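## Task

Unscrew tube 2's cap and lay it upside down (open side facing down), level, in cap nest 2. Press the blue CYCLE key and leave that cap sitting in its nest until the green lamp lights; the aspirate cycle will not run a second time. Afterwards screw the cap onto tube 2 until it will turn no further. Check the caps on tubes 1, 3 and 4: they must stay on, and any loose one must be screwed down until it stops. Everything must stay in place without the robot holding it. When finished, release everything, move the gripper clear (resting on READY or its housing is allowed) and press the green READY key until it goes down, which ends the job. Do not press READY unless every step was done correctly.

## Robot and tools

Robot: one arm (yam_st) with six revolute joints (waist, shoulder, elbow, wrist pitch, wrist yaw, wrist roll) and a two-finger parallel gripper. A single command number drives both fingers. The fingers extend along the gripper's +z axis and close along its y axis. end_effector_position is the pinch point midway between the finger pads, roughly 1 cm short of the fingertips.

Scene frame: origin on the table surface directly under the arm base; +z up; +y to the left when facing along +x. The base may be slightly tilted. Reported hand positions can be off, more so at long reach.

Layout: the decapping station holds tubes 1 to 4 ordered left to right as seen from the base. The cap tray has nests 1 to 4 in the same order, plus an amber lamp (cycle running) and a green lamp (cycle finished). CYCLE (blue) and READY (green) keys share one housing; a key must be pushed down until it switches. Loose objects may occasionally get a small disturbance.

Row format (used by every moving call): 8 numbers [x, y, z, qw, qx, qy, qz, opening]. x, y, z are an absolute target position of the pinch point in metres, scene frame. qw, qx, qy, qz is an absolute target orientation quaternion, w first, scene frame. opening is in [-1, 1]: +1 fully open (0.094 m), -1 closed. So each row is a full gripper pose plus opening, for the single arm.

execute_actions(actions, pictures): actions is a list holding at most one item. Empty list: no command, just returns the state. {"rows": [[8 numbers], ...], "steps": n}: up to 15 rows, n from 1 to 15 (default 15), each step 1/30 s; row k applies on step k and the last row repeats for remaining steps. {"steps": n} alone: a wait of up to 300 steps counted from the previous result, so reply time is included. A target more than 0.6 m from the last reported position along any gripper axis is refused, and nothing is sent. Repeat the intended quaternion in every row rather than copying a drifted reported one. pictures (boolean) toggles camera images.

move(target, speed): target is one 8-number row as above (absolute pose). The gripper follows a straight path to it, rotating the shorter way; the path takes 0.5 to 10 s and is cut off at 10 s. speed is m/s, 0.002 to 0.5, default 0.25; rotation is capped at double that in rad/s. The opening is applied at the start. It does not avoid obstacles; real speed can exceed the setting, especially with a nearly straight arm. The result adds a move: line: done (settled near target), or off_target, moving, held, fault, plus limits (paced = pose clipped; held = some steps blocked, after which the arm may jump fast) and the remaining distance.

wait(seconds): 0 to 10 s with no new command.

zoom_image(camera, region): enlarges part of the latest image; camera is one of cam_head_left, cam_head_right, cam_high, cam_low, cam_wrist (all 504x504); region [x0, y0, x1, y1] in pixels from the top-left, at most 504 by 504.

read_manual(section): returns licence text only. finished_scene(scene): ends the given scene irreversibly and reports success.

Control behaviour: each step the commanded pose is clipped to within 70 mm and 16 degrees of the measured pose; damped IK then favours position over orientation. After an action ends, the arm only continues to the last clipped pose, so check the reported pose and send the remainder. Joint friction can leave the hand up to about 31 mm from the command, and smaller commands may not move it. The elbow cannot fully straighten.

Results: a state line with end_effector_position and end_effector_quat_wxyz; Joint positions and Joint velocities (six arm joints in rad, rad/s, then finger-pad gap in m, m/s); grip_measured on the command scale (may be offset up to about 1 mm); Hand target when the controller has a current goal. Joint ranges (rad): waist -2.618 to 3.054, shoulder 0 to 3.142, elbow 0 to 3.142, wrist pitch -1.571 to 1.571, wrist yaw -1.571 to 1.571, wrist roll -2.094 to 2.094. Wrist roll range limits how far one grasp can twist a cap, so unscrew and screw by regrasping in several turns. "pose unreachable" and HELD mark steps changed or blocked by the clearance check (a mount under the base counts as arm). FAULT lines report stops; MOTOR HOT appears from 75 °C, a 10 s stop at 90 °C, and at 100 °C the arm drops.

Gripping: command about 0.03 below grip_measured for a firm hold, less for a lighter one. Pad force is about 50 to 62 N, lower on thin parts, with a possible spike at first contact.

Avoid: dropping or knocking anything off the table (ends the scene), fast impacts, targets far beyond a contact (they press hard), holding loads longer than needed (heat), and leaving anything that is only kept in place by the gripper.

Each tool is called after "Request:" by a JSON object that holds its "name" and its "arguments".

## Session

Request:
{"name": "execute_actions", "arguments": {"actions": []}}

Scene clock: 0.00 s of 10000.00 s.
end_effector_position=(+0.2881, -0.2708, +0.1858) grip_measured=+1.000 end_effector_quat_wxyz=(+0.082, +0.829, +0.217, +0.508)
Joint positions: [-1.142  1.573  1.065 -0.446 -0.968  1.82   0.094]
Joint velocities: [-0.002 -0.012 -0.007 -0.037  0.007  0.022  0.   ]
Motor temperatures (°C, as the motors report them): [18 22 22 19 18 18]
Hand target: +0.288, -0.271, +0.186; +0.082, +0.829, +0.217, +0.508
camera_calibration (this result's frames):
cam_wrist: T_world_to_cam=[[-0.373971, 0.779149, -0.503063, 0.407329], [-0.20909, 0.457625, 0.864211, 0.0540903], [0.903564, 0.428375, -0.00822588, -0.0461089], [0, 0, 0, 1]] pos_world=[0.205301, -0.322372, 0.157787]

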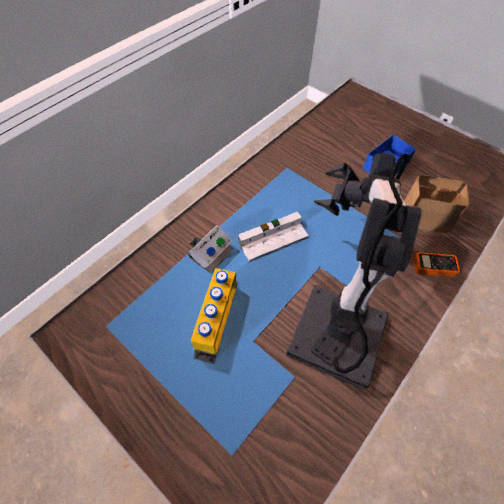

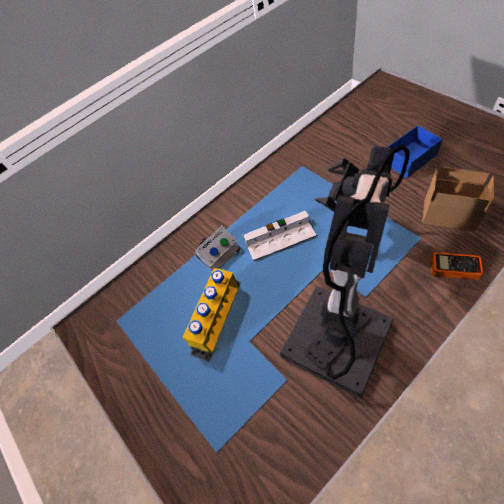

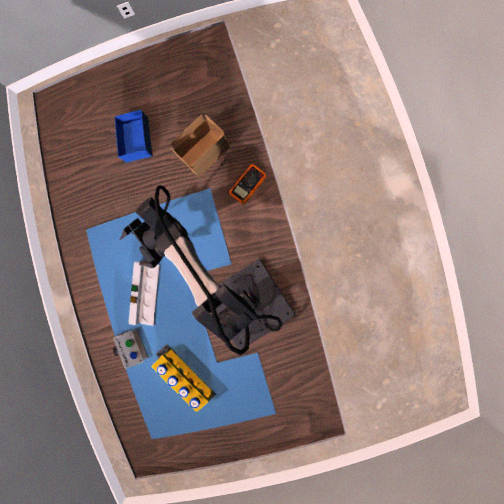

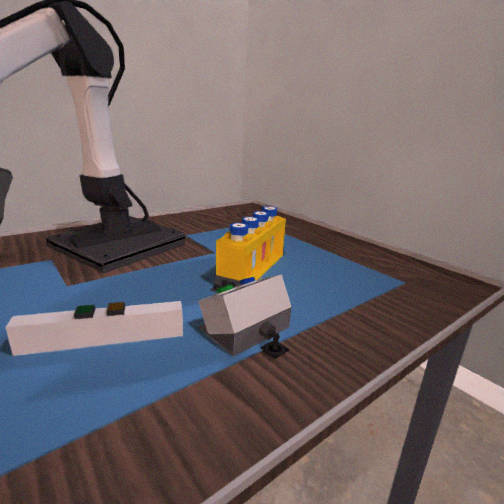

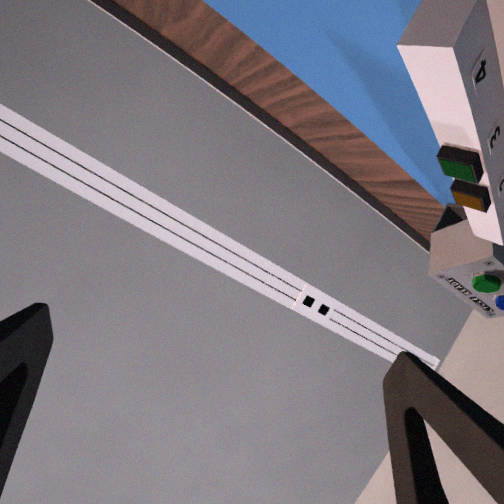

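Request:
{"name": "move", "arguments": {"target": [0.33, 0.0, 0.2, 0, 0.17, 0.985, 0, 0.3], "speed": 0.4}}

Request:
{"name": "move", "arguments": {"target": [0.288, 0.219, 0.17, 0, 0.5225, 0.8526, 0, 0.3], "speed": 0.4}}

Scene clock: 5.13 s of 10000.00 s.
end_effector_position=(+0.3272, +0.0027, +0.1990) grip_measured=+0.302 end_effector_quat_wxyz=(-0.002, +0.179, +0.984, +0.001)
Joint positions: [ 0.024  1.784  1.736 -1.516  0.037  0.408  0.061]
Joint velocities: [-0.002 -0.017 -0.017 -0.007  0.125 -0.022 -0.001]
Motor temperatures (°C, as the motors report them): [18 23 23 19 18 18]
Hand target: +0.329, +0.002, +0.199; -0.004, +0.172, +0.985, -0.005
Off the commanded pose: 0.004 m, 1 deg.
move: done
camera_calibration (this result's frames):
cam_wrist: T_world_to_cam=[[-0.151594, -0.988117, 0.0253658, 0.0423612], [-0.820357, 0.140089, 0.554427, 0.188213], [-0.551392, 0.0632388, -0.831846, 0.442456], [0, 0, 0, 1]] pos_world=[0.40479, -0.0124892, 0.26263]

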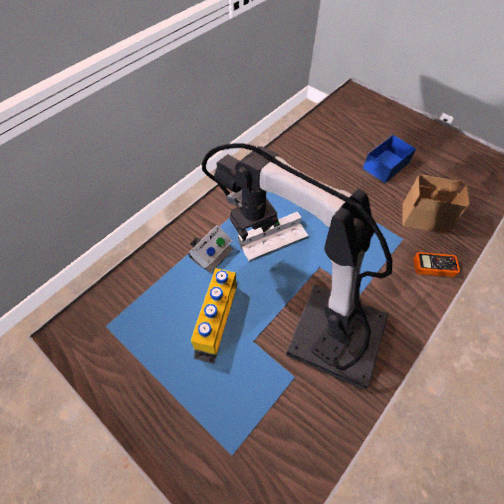

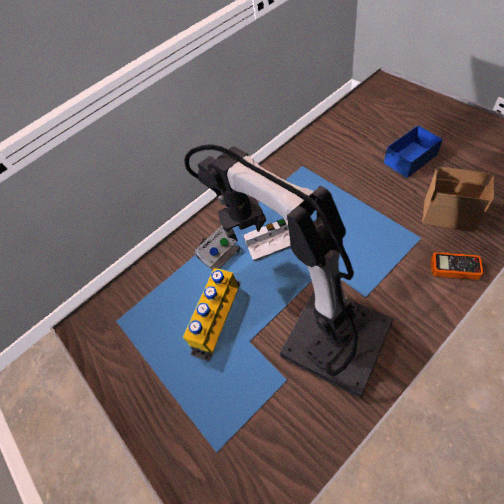

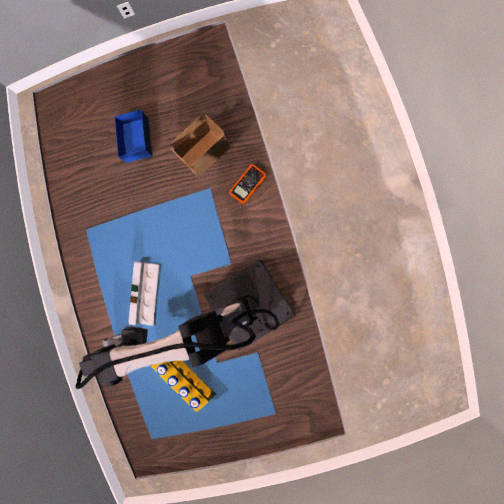

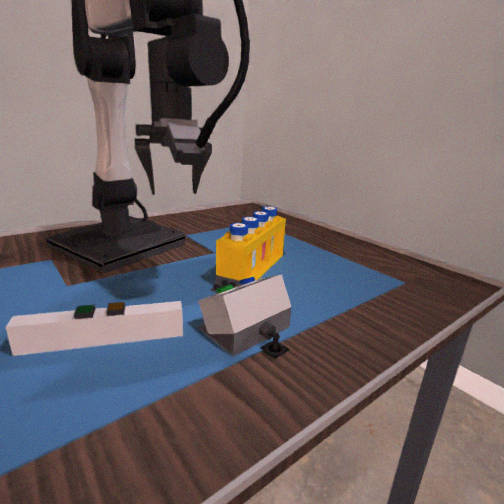

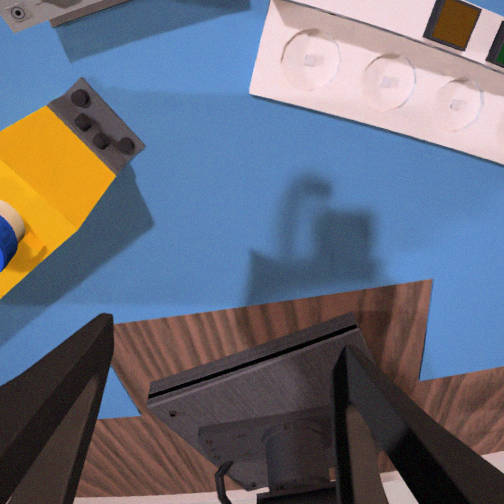

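Scene clock: 6.83 s of 10000.00 s.
end_effector_position=(+0.2799, +0.2178, +0.1695) grip_measured=+0.302 end_effector_quat_wxyz=(-0.004, +0.517, +0.856, -0.003)
Joint positions: [ 0.667  1.924  1.763 -1.435  0.032  1.779  0.061]
Joint velocities: [-0.002 -0.002  0.002 -0.051 -0.007 -0.007 -0.   ]
Motor temperatures (°C, as the motors report them): [18 23 23 19 18 18]
Hand target: +0.284, +0.220, +0.169; +0.001, +0.522, +0.853, -0.003
Off the commanded pose: 0.008 m, 1 deg.
move: done
camera_calibration (this result's frames):
cam_wrist: T_world_to_cam=[[-0.769807, -0.637262, 0.035985, 0.343243], [-0.514542, 0.652947, 0.555794, -0.0618341], [-0.377683, 0.409338, -0.830541, 0.254046], [0, 0, 0, 1]] pos_world=[0.328363, 0.15512, 0.233011]

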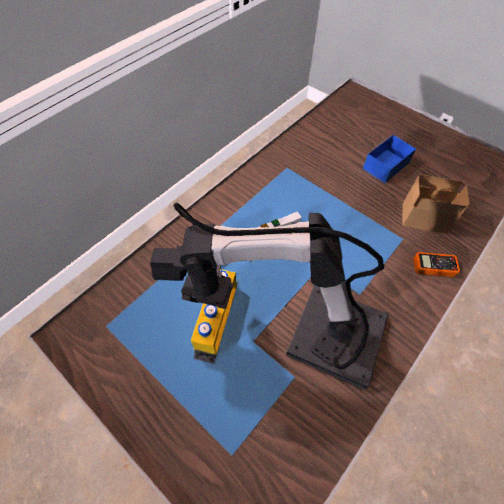

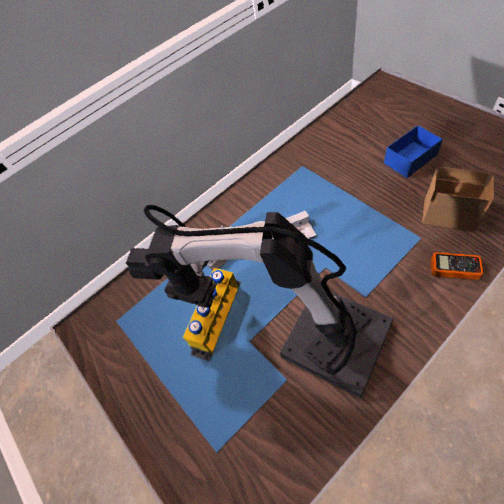

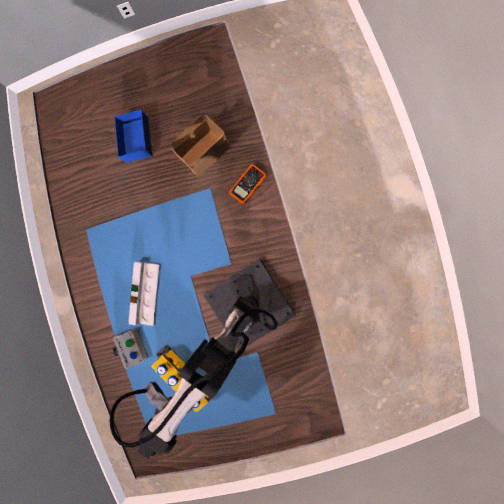

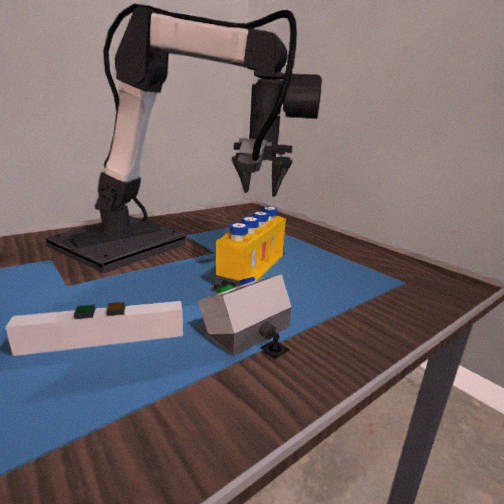

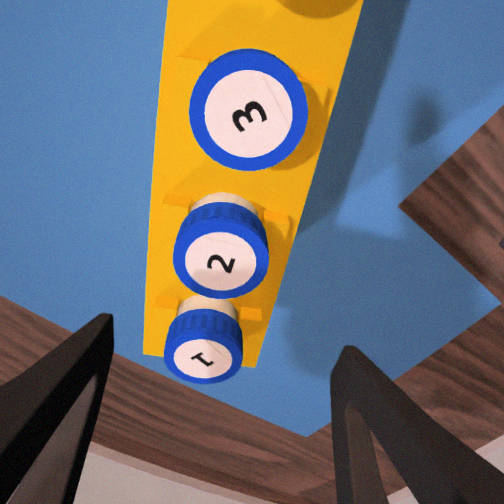

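Request:
{"name": "move", "arguments": {"target": [0.285, 0.221, 0.110, 0, 0.5225, 0.8526, 0, 0.2], "speed": 0.1}}

Scene clock: 9.37 s of 10000.00 s.
end_effector_position=(+0.2825, +0.2223, +0.1182) grip_measured=+0.202 end_effector_quat_wxyz=(-0.000, +0.519, +0.855, +0.007)
Joint positions: [ 0.667  1.924  1.56  -1.21   0.033  1.782  0.056]
Joint velocities: [ 0.007 -0.007  0.002 -0.037 -0.066  0.007 -0.   ]
Motor temperatures (°C, as the motors report them): [18 24 23 19 18 18]
Hand target: +0.284, +0.220, +0.110; -0.000, +0.523, +0.853, -0.000
Off the commanded pose: 0.009 m, 1 deg.
move: done
camera_calibration (this result's frames):
cam_wrist: T_world_to_cam=[[-0.772677, -0.63463, 0.014659, 0.352752], [-0.521305, 0.647539, 0.555818, -0.0318743], [-0.362231, 0.421826, -0.831174, 0.203534], [0, 0, 0, 1]] pos_world=[0.329673, 0.158651, 0.181717]

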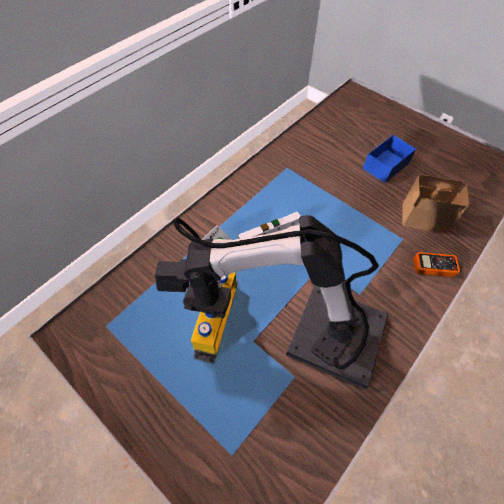

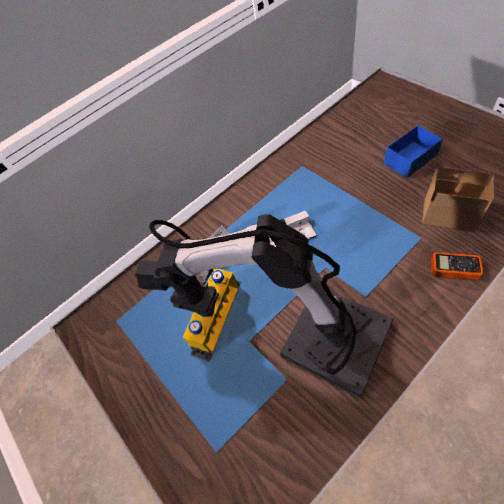

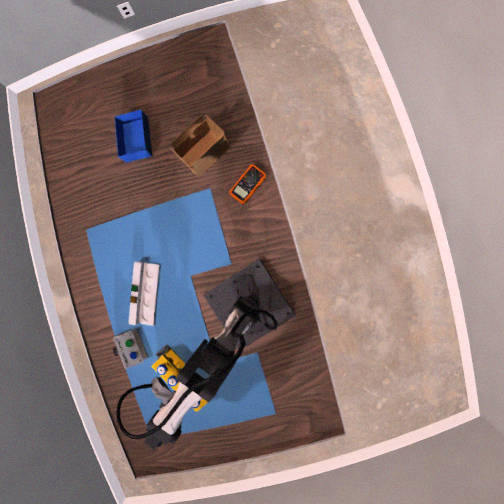

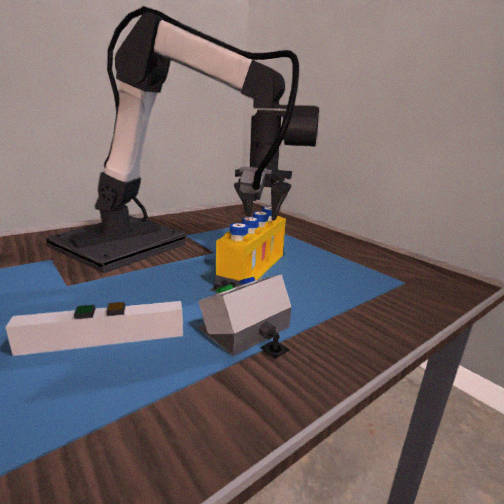

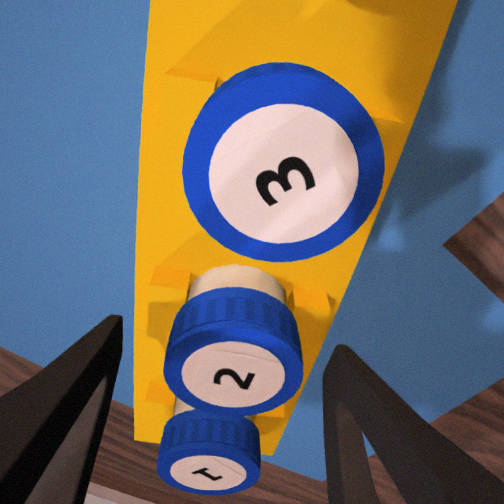

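Request:
{"name": "execute_actions", "arguments": {"actions": []}}

Scene clock: 13.40 s of 10000.00 s.
end_effector_position=(+0.2827, +0.2225, +0.1182) grip_measured=+0.202 end_effector_quat_wxyz=(-0.000, +0.519, +0.855, +0.007)
Joint positions: [ 0.667  1.924  1.56  -1.209  0.033  1.782  0.056]
Joint velocities: [ 0.002 -0.007 -0.012 -0.007  0.022 -0.007 -0.   ]
Motor temperatures (°C, as the motors report them): [18 25 24 19 18 18]
Hand target: +0.284, +0.220, +0.110; -0.000, +0.523, +0.853, -0.000
Off the commanded pose: 0.009 m, 1 deg.
Steps of this call (steps 1 to 121: nothing new was sent). Readings (end_effector_position):
1: (+0.2825, +0.2223, +0.1182)
2: (+0.2826, +0.2224, +0.1182)
4: (+0.2826, +0.2224, +0.1182)
8: (+0.2827, +0.2225, +0.1182)
121: the state above
camera_calibration (this result's frames):
cam_wrist: T_world_to_cam=[[-0.772716, -0.634608, 0.0135155, 0.353174], [-0.521767, 0.647156, 0.555831, -0.0316651], [-0.361481, 0.422448, -0.831185, 0.203191], [0, 0, 0, 1]] pos_world=[0.329831, 0.158782, 0.181716]

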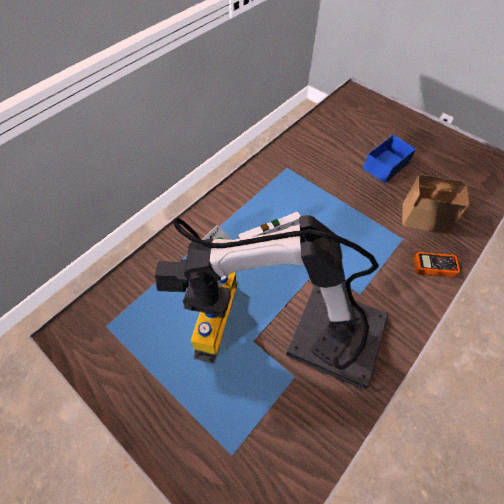

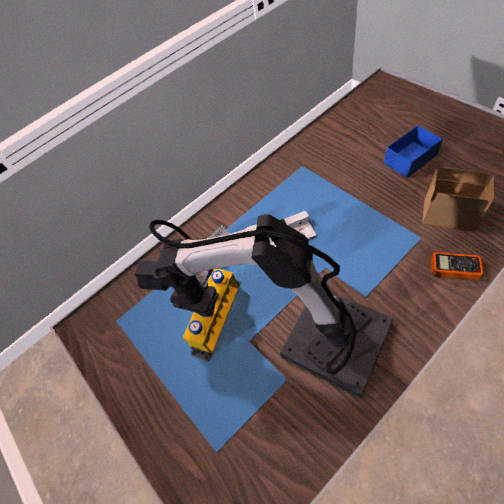

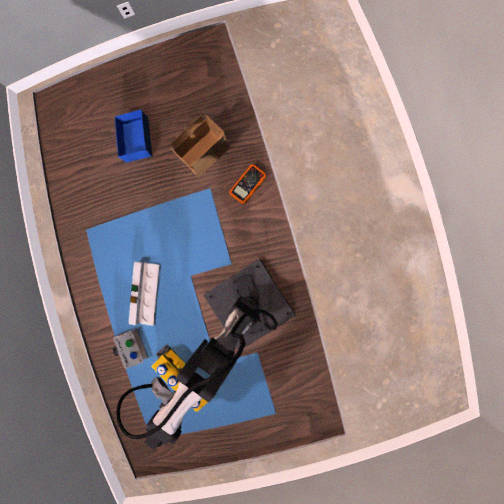

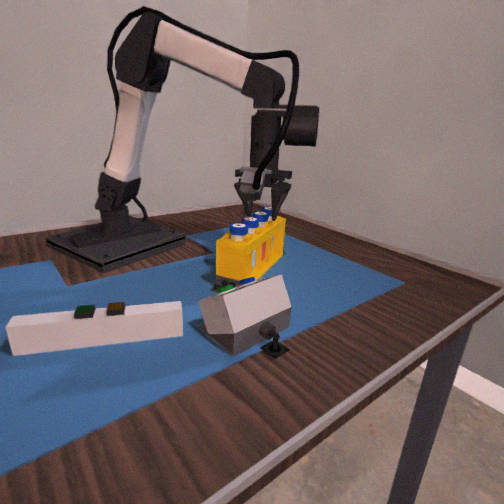

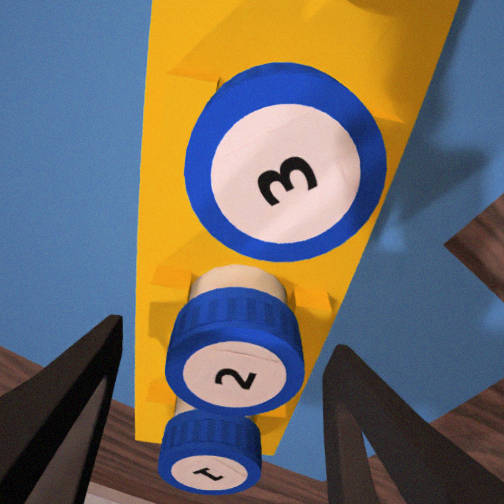

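Request:
{"name": "move", "arguments": {"target": [0.285,0.219,0.105,0,0.6088,0.7934,0,-0.1], "speed": 0.1}}

Request:
{"name": "execute_actions", "arguments": {"actions": [{"rows":[[0.285,0.219,0.105,0,0.6088,0.7934,0,-0.345]],"steps":12}]}}

Scene clock: 15.53 s of 10000.00 s.
end_effector_position=(+0.2829, +0.2229, +0.1143) grip_measured=-0.098 end_effector_quat_wxyz=(-0.000, +0.600, +0.800, +0.009)
Joint positions: [ 0.667  1.924  1.544 -1.19   0.033  1.978  0.042]
Joint velocities: [ 0.022  0.027  0.012 -0.022 -0.051  0.007 -0.001]
Motor temperatures (°C, as the motors report them): [18 25 24 19 18 18]
Hand target: +0.285, +0.219, +0.105; -0.000, +0.609, +0.793, -0.000
Off the commanded pose: 0.010 m, 2 deg.
move: done
camera_calibration (this result's frames):
cam_wrist: T_world_to_cam=[[-0.881421, -0.472196, 0.0113484, 0.34842], [-0.386115, 0.734161, 0.5585, -0.0876957], [-0.272053, 0.487891, -0.829427, 0.159781], [0, 0, 0, 1]] pos_world=[0.316713, 0.150949, 0.177551]

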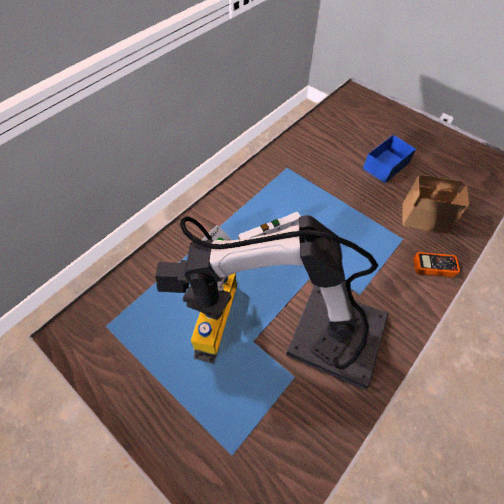

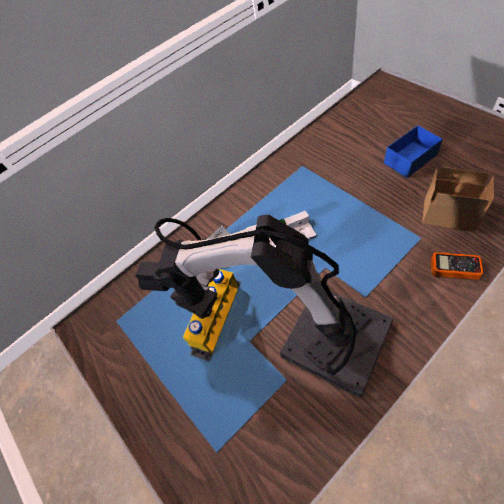

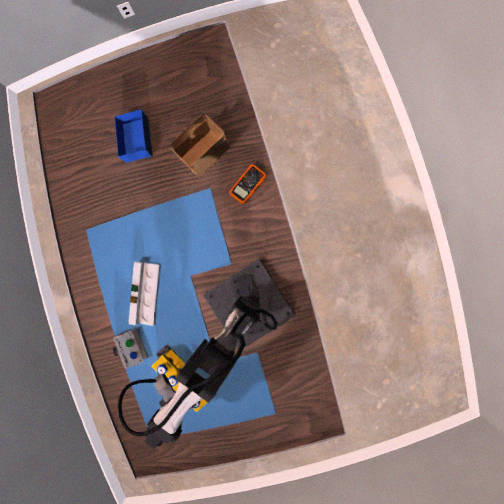

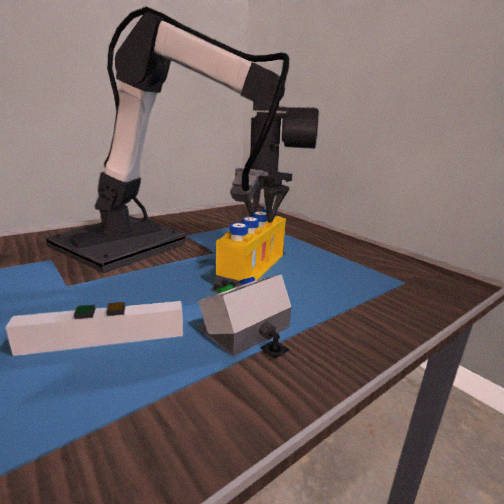

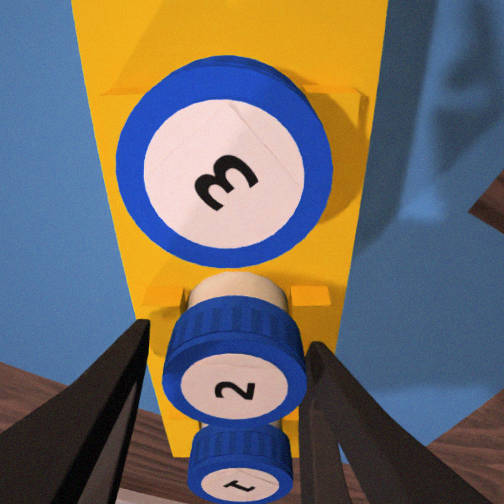

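Scene clock: 15.93 s of 10000.00 s.
end_effector_position=(+0.2816, +0.2223, +0.1139) grip_measured=-0.309 end_effector_quat_wxyz=(-0.002, +0.600, +0.800, +0.006)
Joint positions: [ 0.667  1.924  1.543 -1.194  0.03   1.979  0.032]
Joint velocities: [ 0.012 -0.012 -0.002  0.007 -0.037 -0.022 -0.   ]
Motor temperatures (°C, as the motors report them): [18 25 24 19 18 18]
Hand target: +0.285, +0.219, +0.105; +0.000, +0.609, +0.793, +0.000
Off the commanded pose: 0.010 m, 1 deg.
Steps of this call (steps 1 to 12: all 12 steps of this action). Readings (end_effector_position):
1: (+0.2830, +0.2229, +0.1143)
2: (+0.2817, +0.2223, +0.1139)
4: (+0.2816, +0.2223, +0.1139)
8: (+0.2816, +0.2223, +0.1139)
12: the state above
camera_calibration (this result's frames):
cam_wrist: T_world_to_cam=[[-0.881952, -0.471032, 0.0170456, 0.346252], [-0.38204, 0.735569, 0.559449, -0.0891414], [-0.276057, 0.486895, -0.828689, 0.16063], [0, 0, 0, 1]] pos_world=[0.315665, 0.150455, 0.177081]

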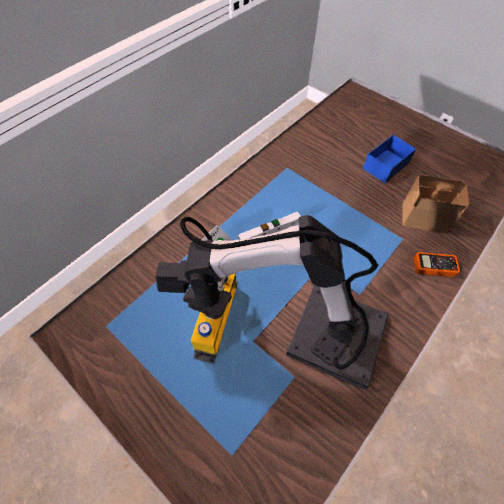

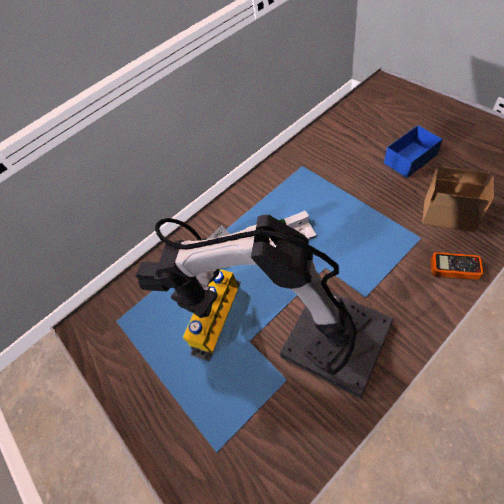

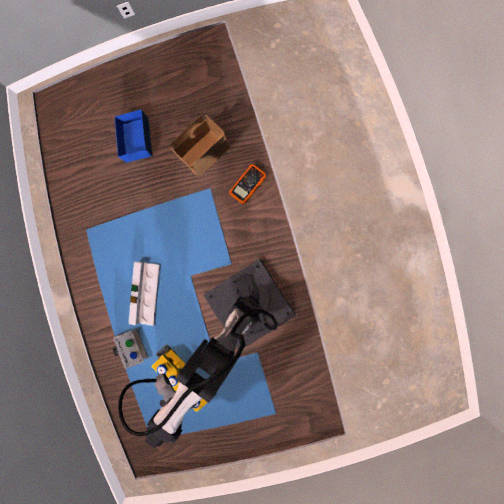

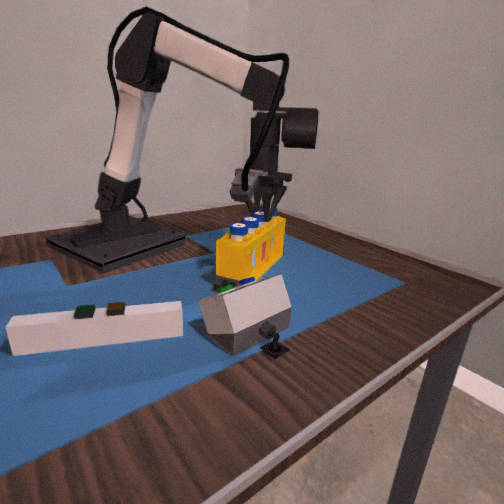

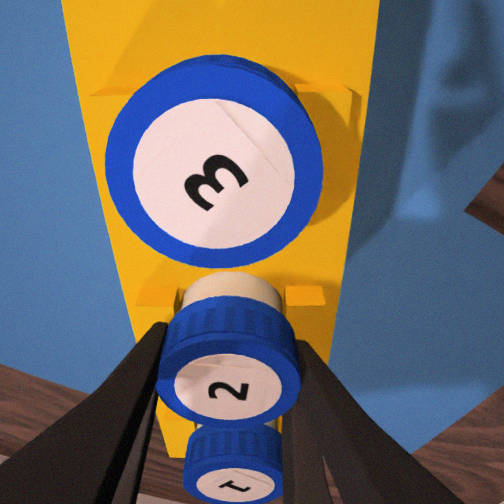

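Request:
{"name": "move", "arguments": {"target": [0.2816,0.2225,0.113,0,-0.342,0.9397,0,-0.345], "speed": 0.5}}

Request:
{"name": "move", "arguments": {"target": [0.2816,0.2225,0.115,0,-0.9763,0.2164,0,-0.345], "speed": 0.5}}

Scene clock: 19.37 s of 10000.00 s.
end_effector_position=(+0.2801, +0.2193, +0.1146) grip_measured=-0.310 end_effector_quat_wxyz=(-0.001, -0.329, +0.944, -0.001)
Joint positions: [ 0.667  1.924  1.545 -1.209  0.038  0.021  0.032]
Joint velocities: [ 0.002 -0.012  0.002  0.051  0.007 -0.11  -0.   ]
Motor temperatures (°C, as the motors report them): [18 26 24 19 18 18]
Hand target: +0.281, +0.222, +0.113; -0.000, -0.342, +0.940, -0.000
Off the commanded pose: 0.004 m, 2 deg.
move: done
camera_calibration (this result's frames):
cam_wrist: T_world_to_cam=[[0.769016, -0.638635, 0.0275767, -0.0834446], [-0.543958, -0.631133, 0.552975, 0.257929], [-0.335744, -0.440247, -0.832742, 0.382707], [0, 0, 0, 1]] pos_world=[0.332964, 0.277983, 0.178369]

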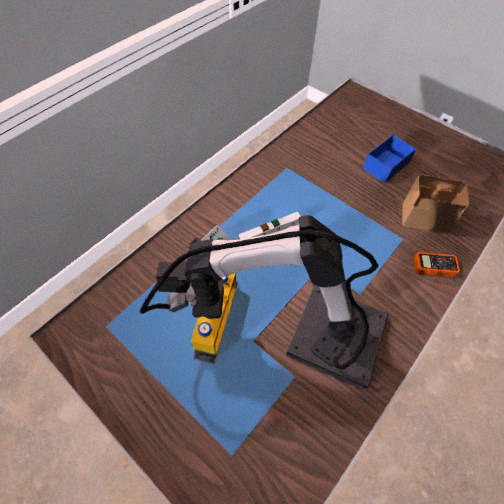

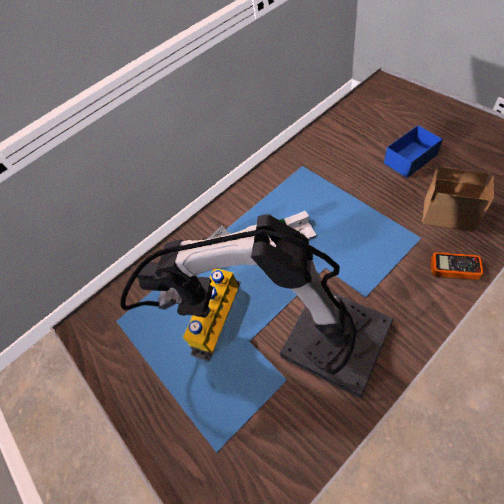

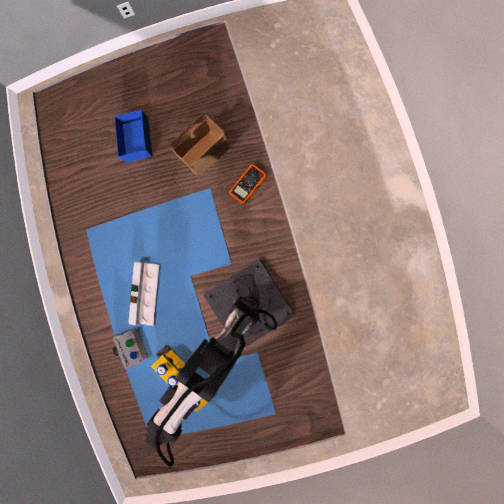

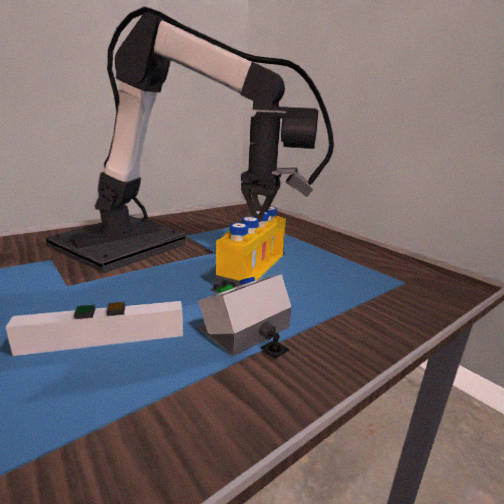

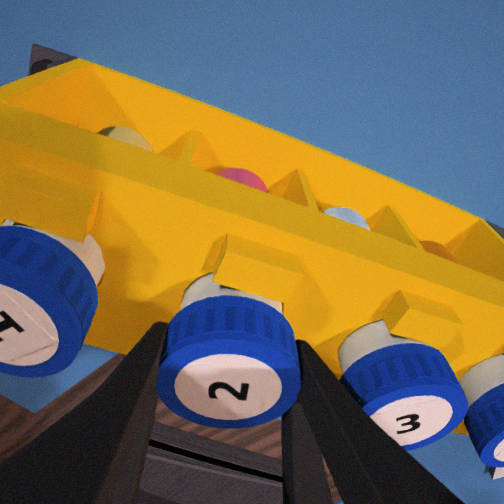

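Scene clock: 22.17 s of 10000.00 s.
end_effector_position=(+0.2836, +0.2189, +0.1157) grip_measured=-0.311 end_effector_quat_wxyz=(+0.001, +0.974, -0.227, +0.008)
Joint positions: [ 0.666  1.924  1.55  -1.204  0.051 -1.992  0.032]
Joint velocities: [ 0.012 -0.022 -0.002 -0.037 -0.095  0.037 -0.   ]
Motor temperatures (°C, as the motors report them): [18 26 24 19 18 18]
Hand target: +0.282, +0.222, +0.115; -0.000, +0.976, -0.217, +0.000
Off the commanded pose: 0.004 m, 2 deg.
move: done
camera_calibration (this result's frames):
cam_wrist: T_world_to_cam=[[0.248129, 0.968392, 0.0254802, -0.290217], [0.79579, -0.218761, 0.564678, -0.212616], [0.552404, -0.119836, -0.824918, 0.0617626], [0, 0, 0, 1]] pos_world=[0.207091, 0.241933, 0.178404]

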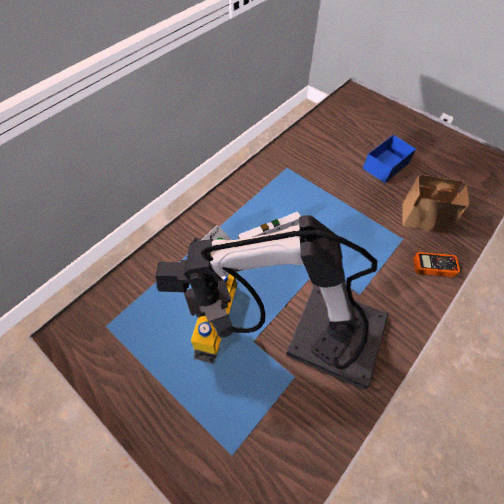

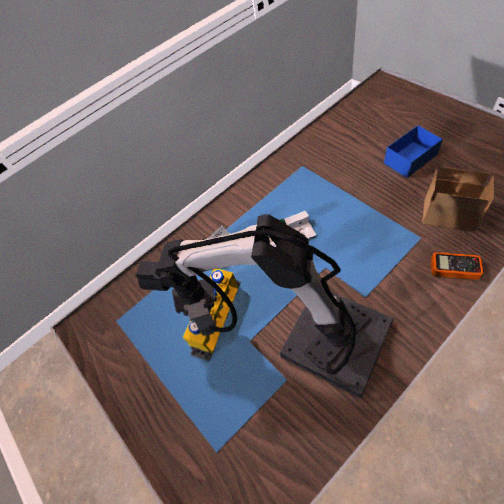

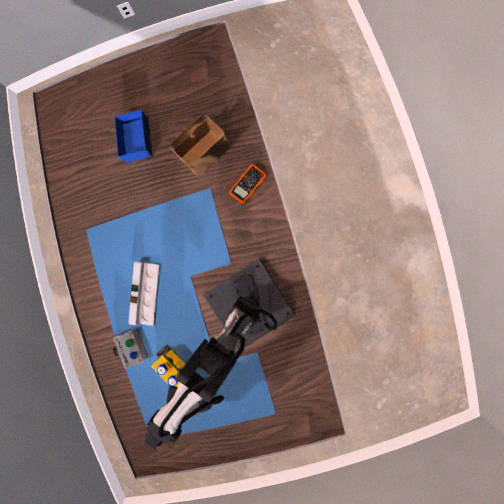

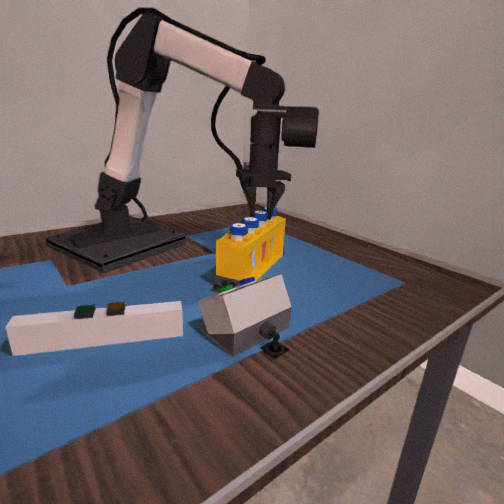

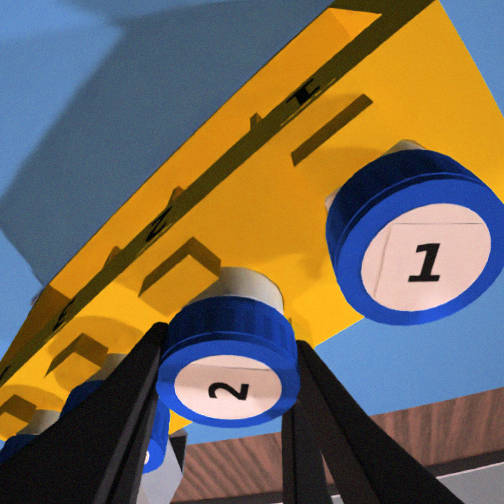

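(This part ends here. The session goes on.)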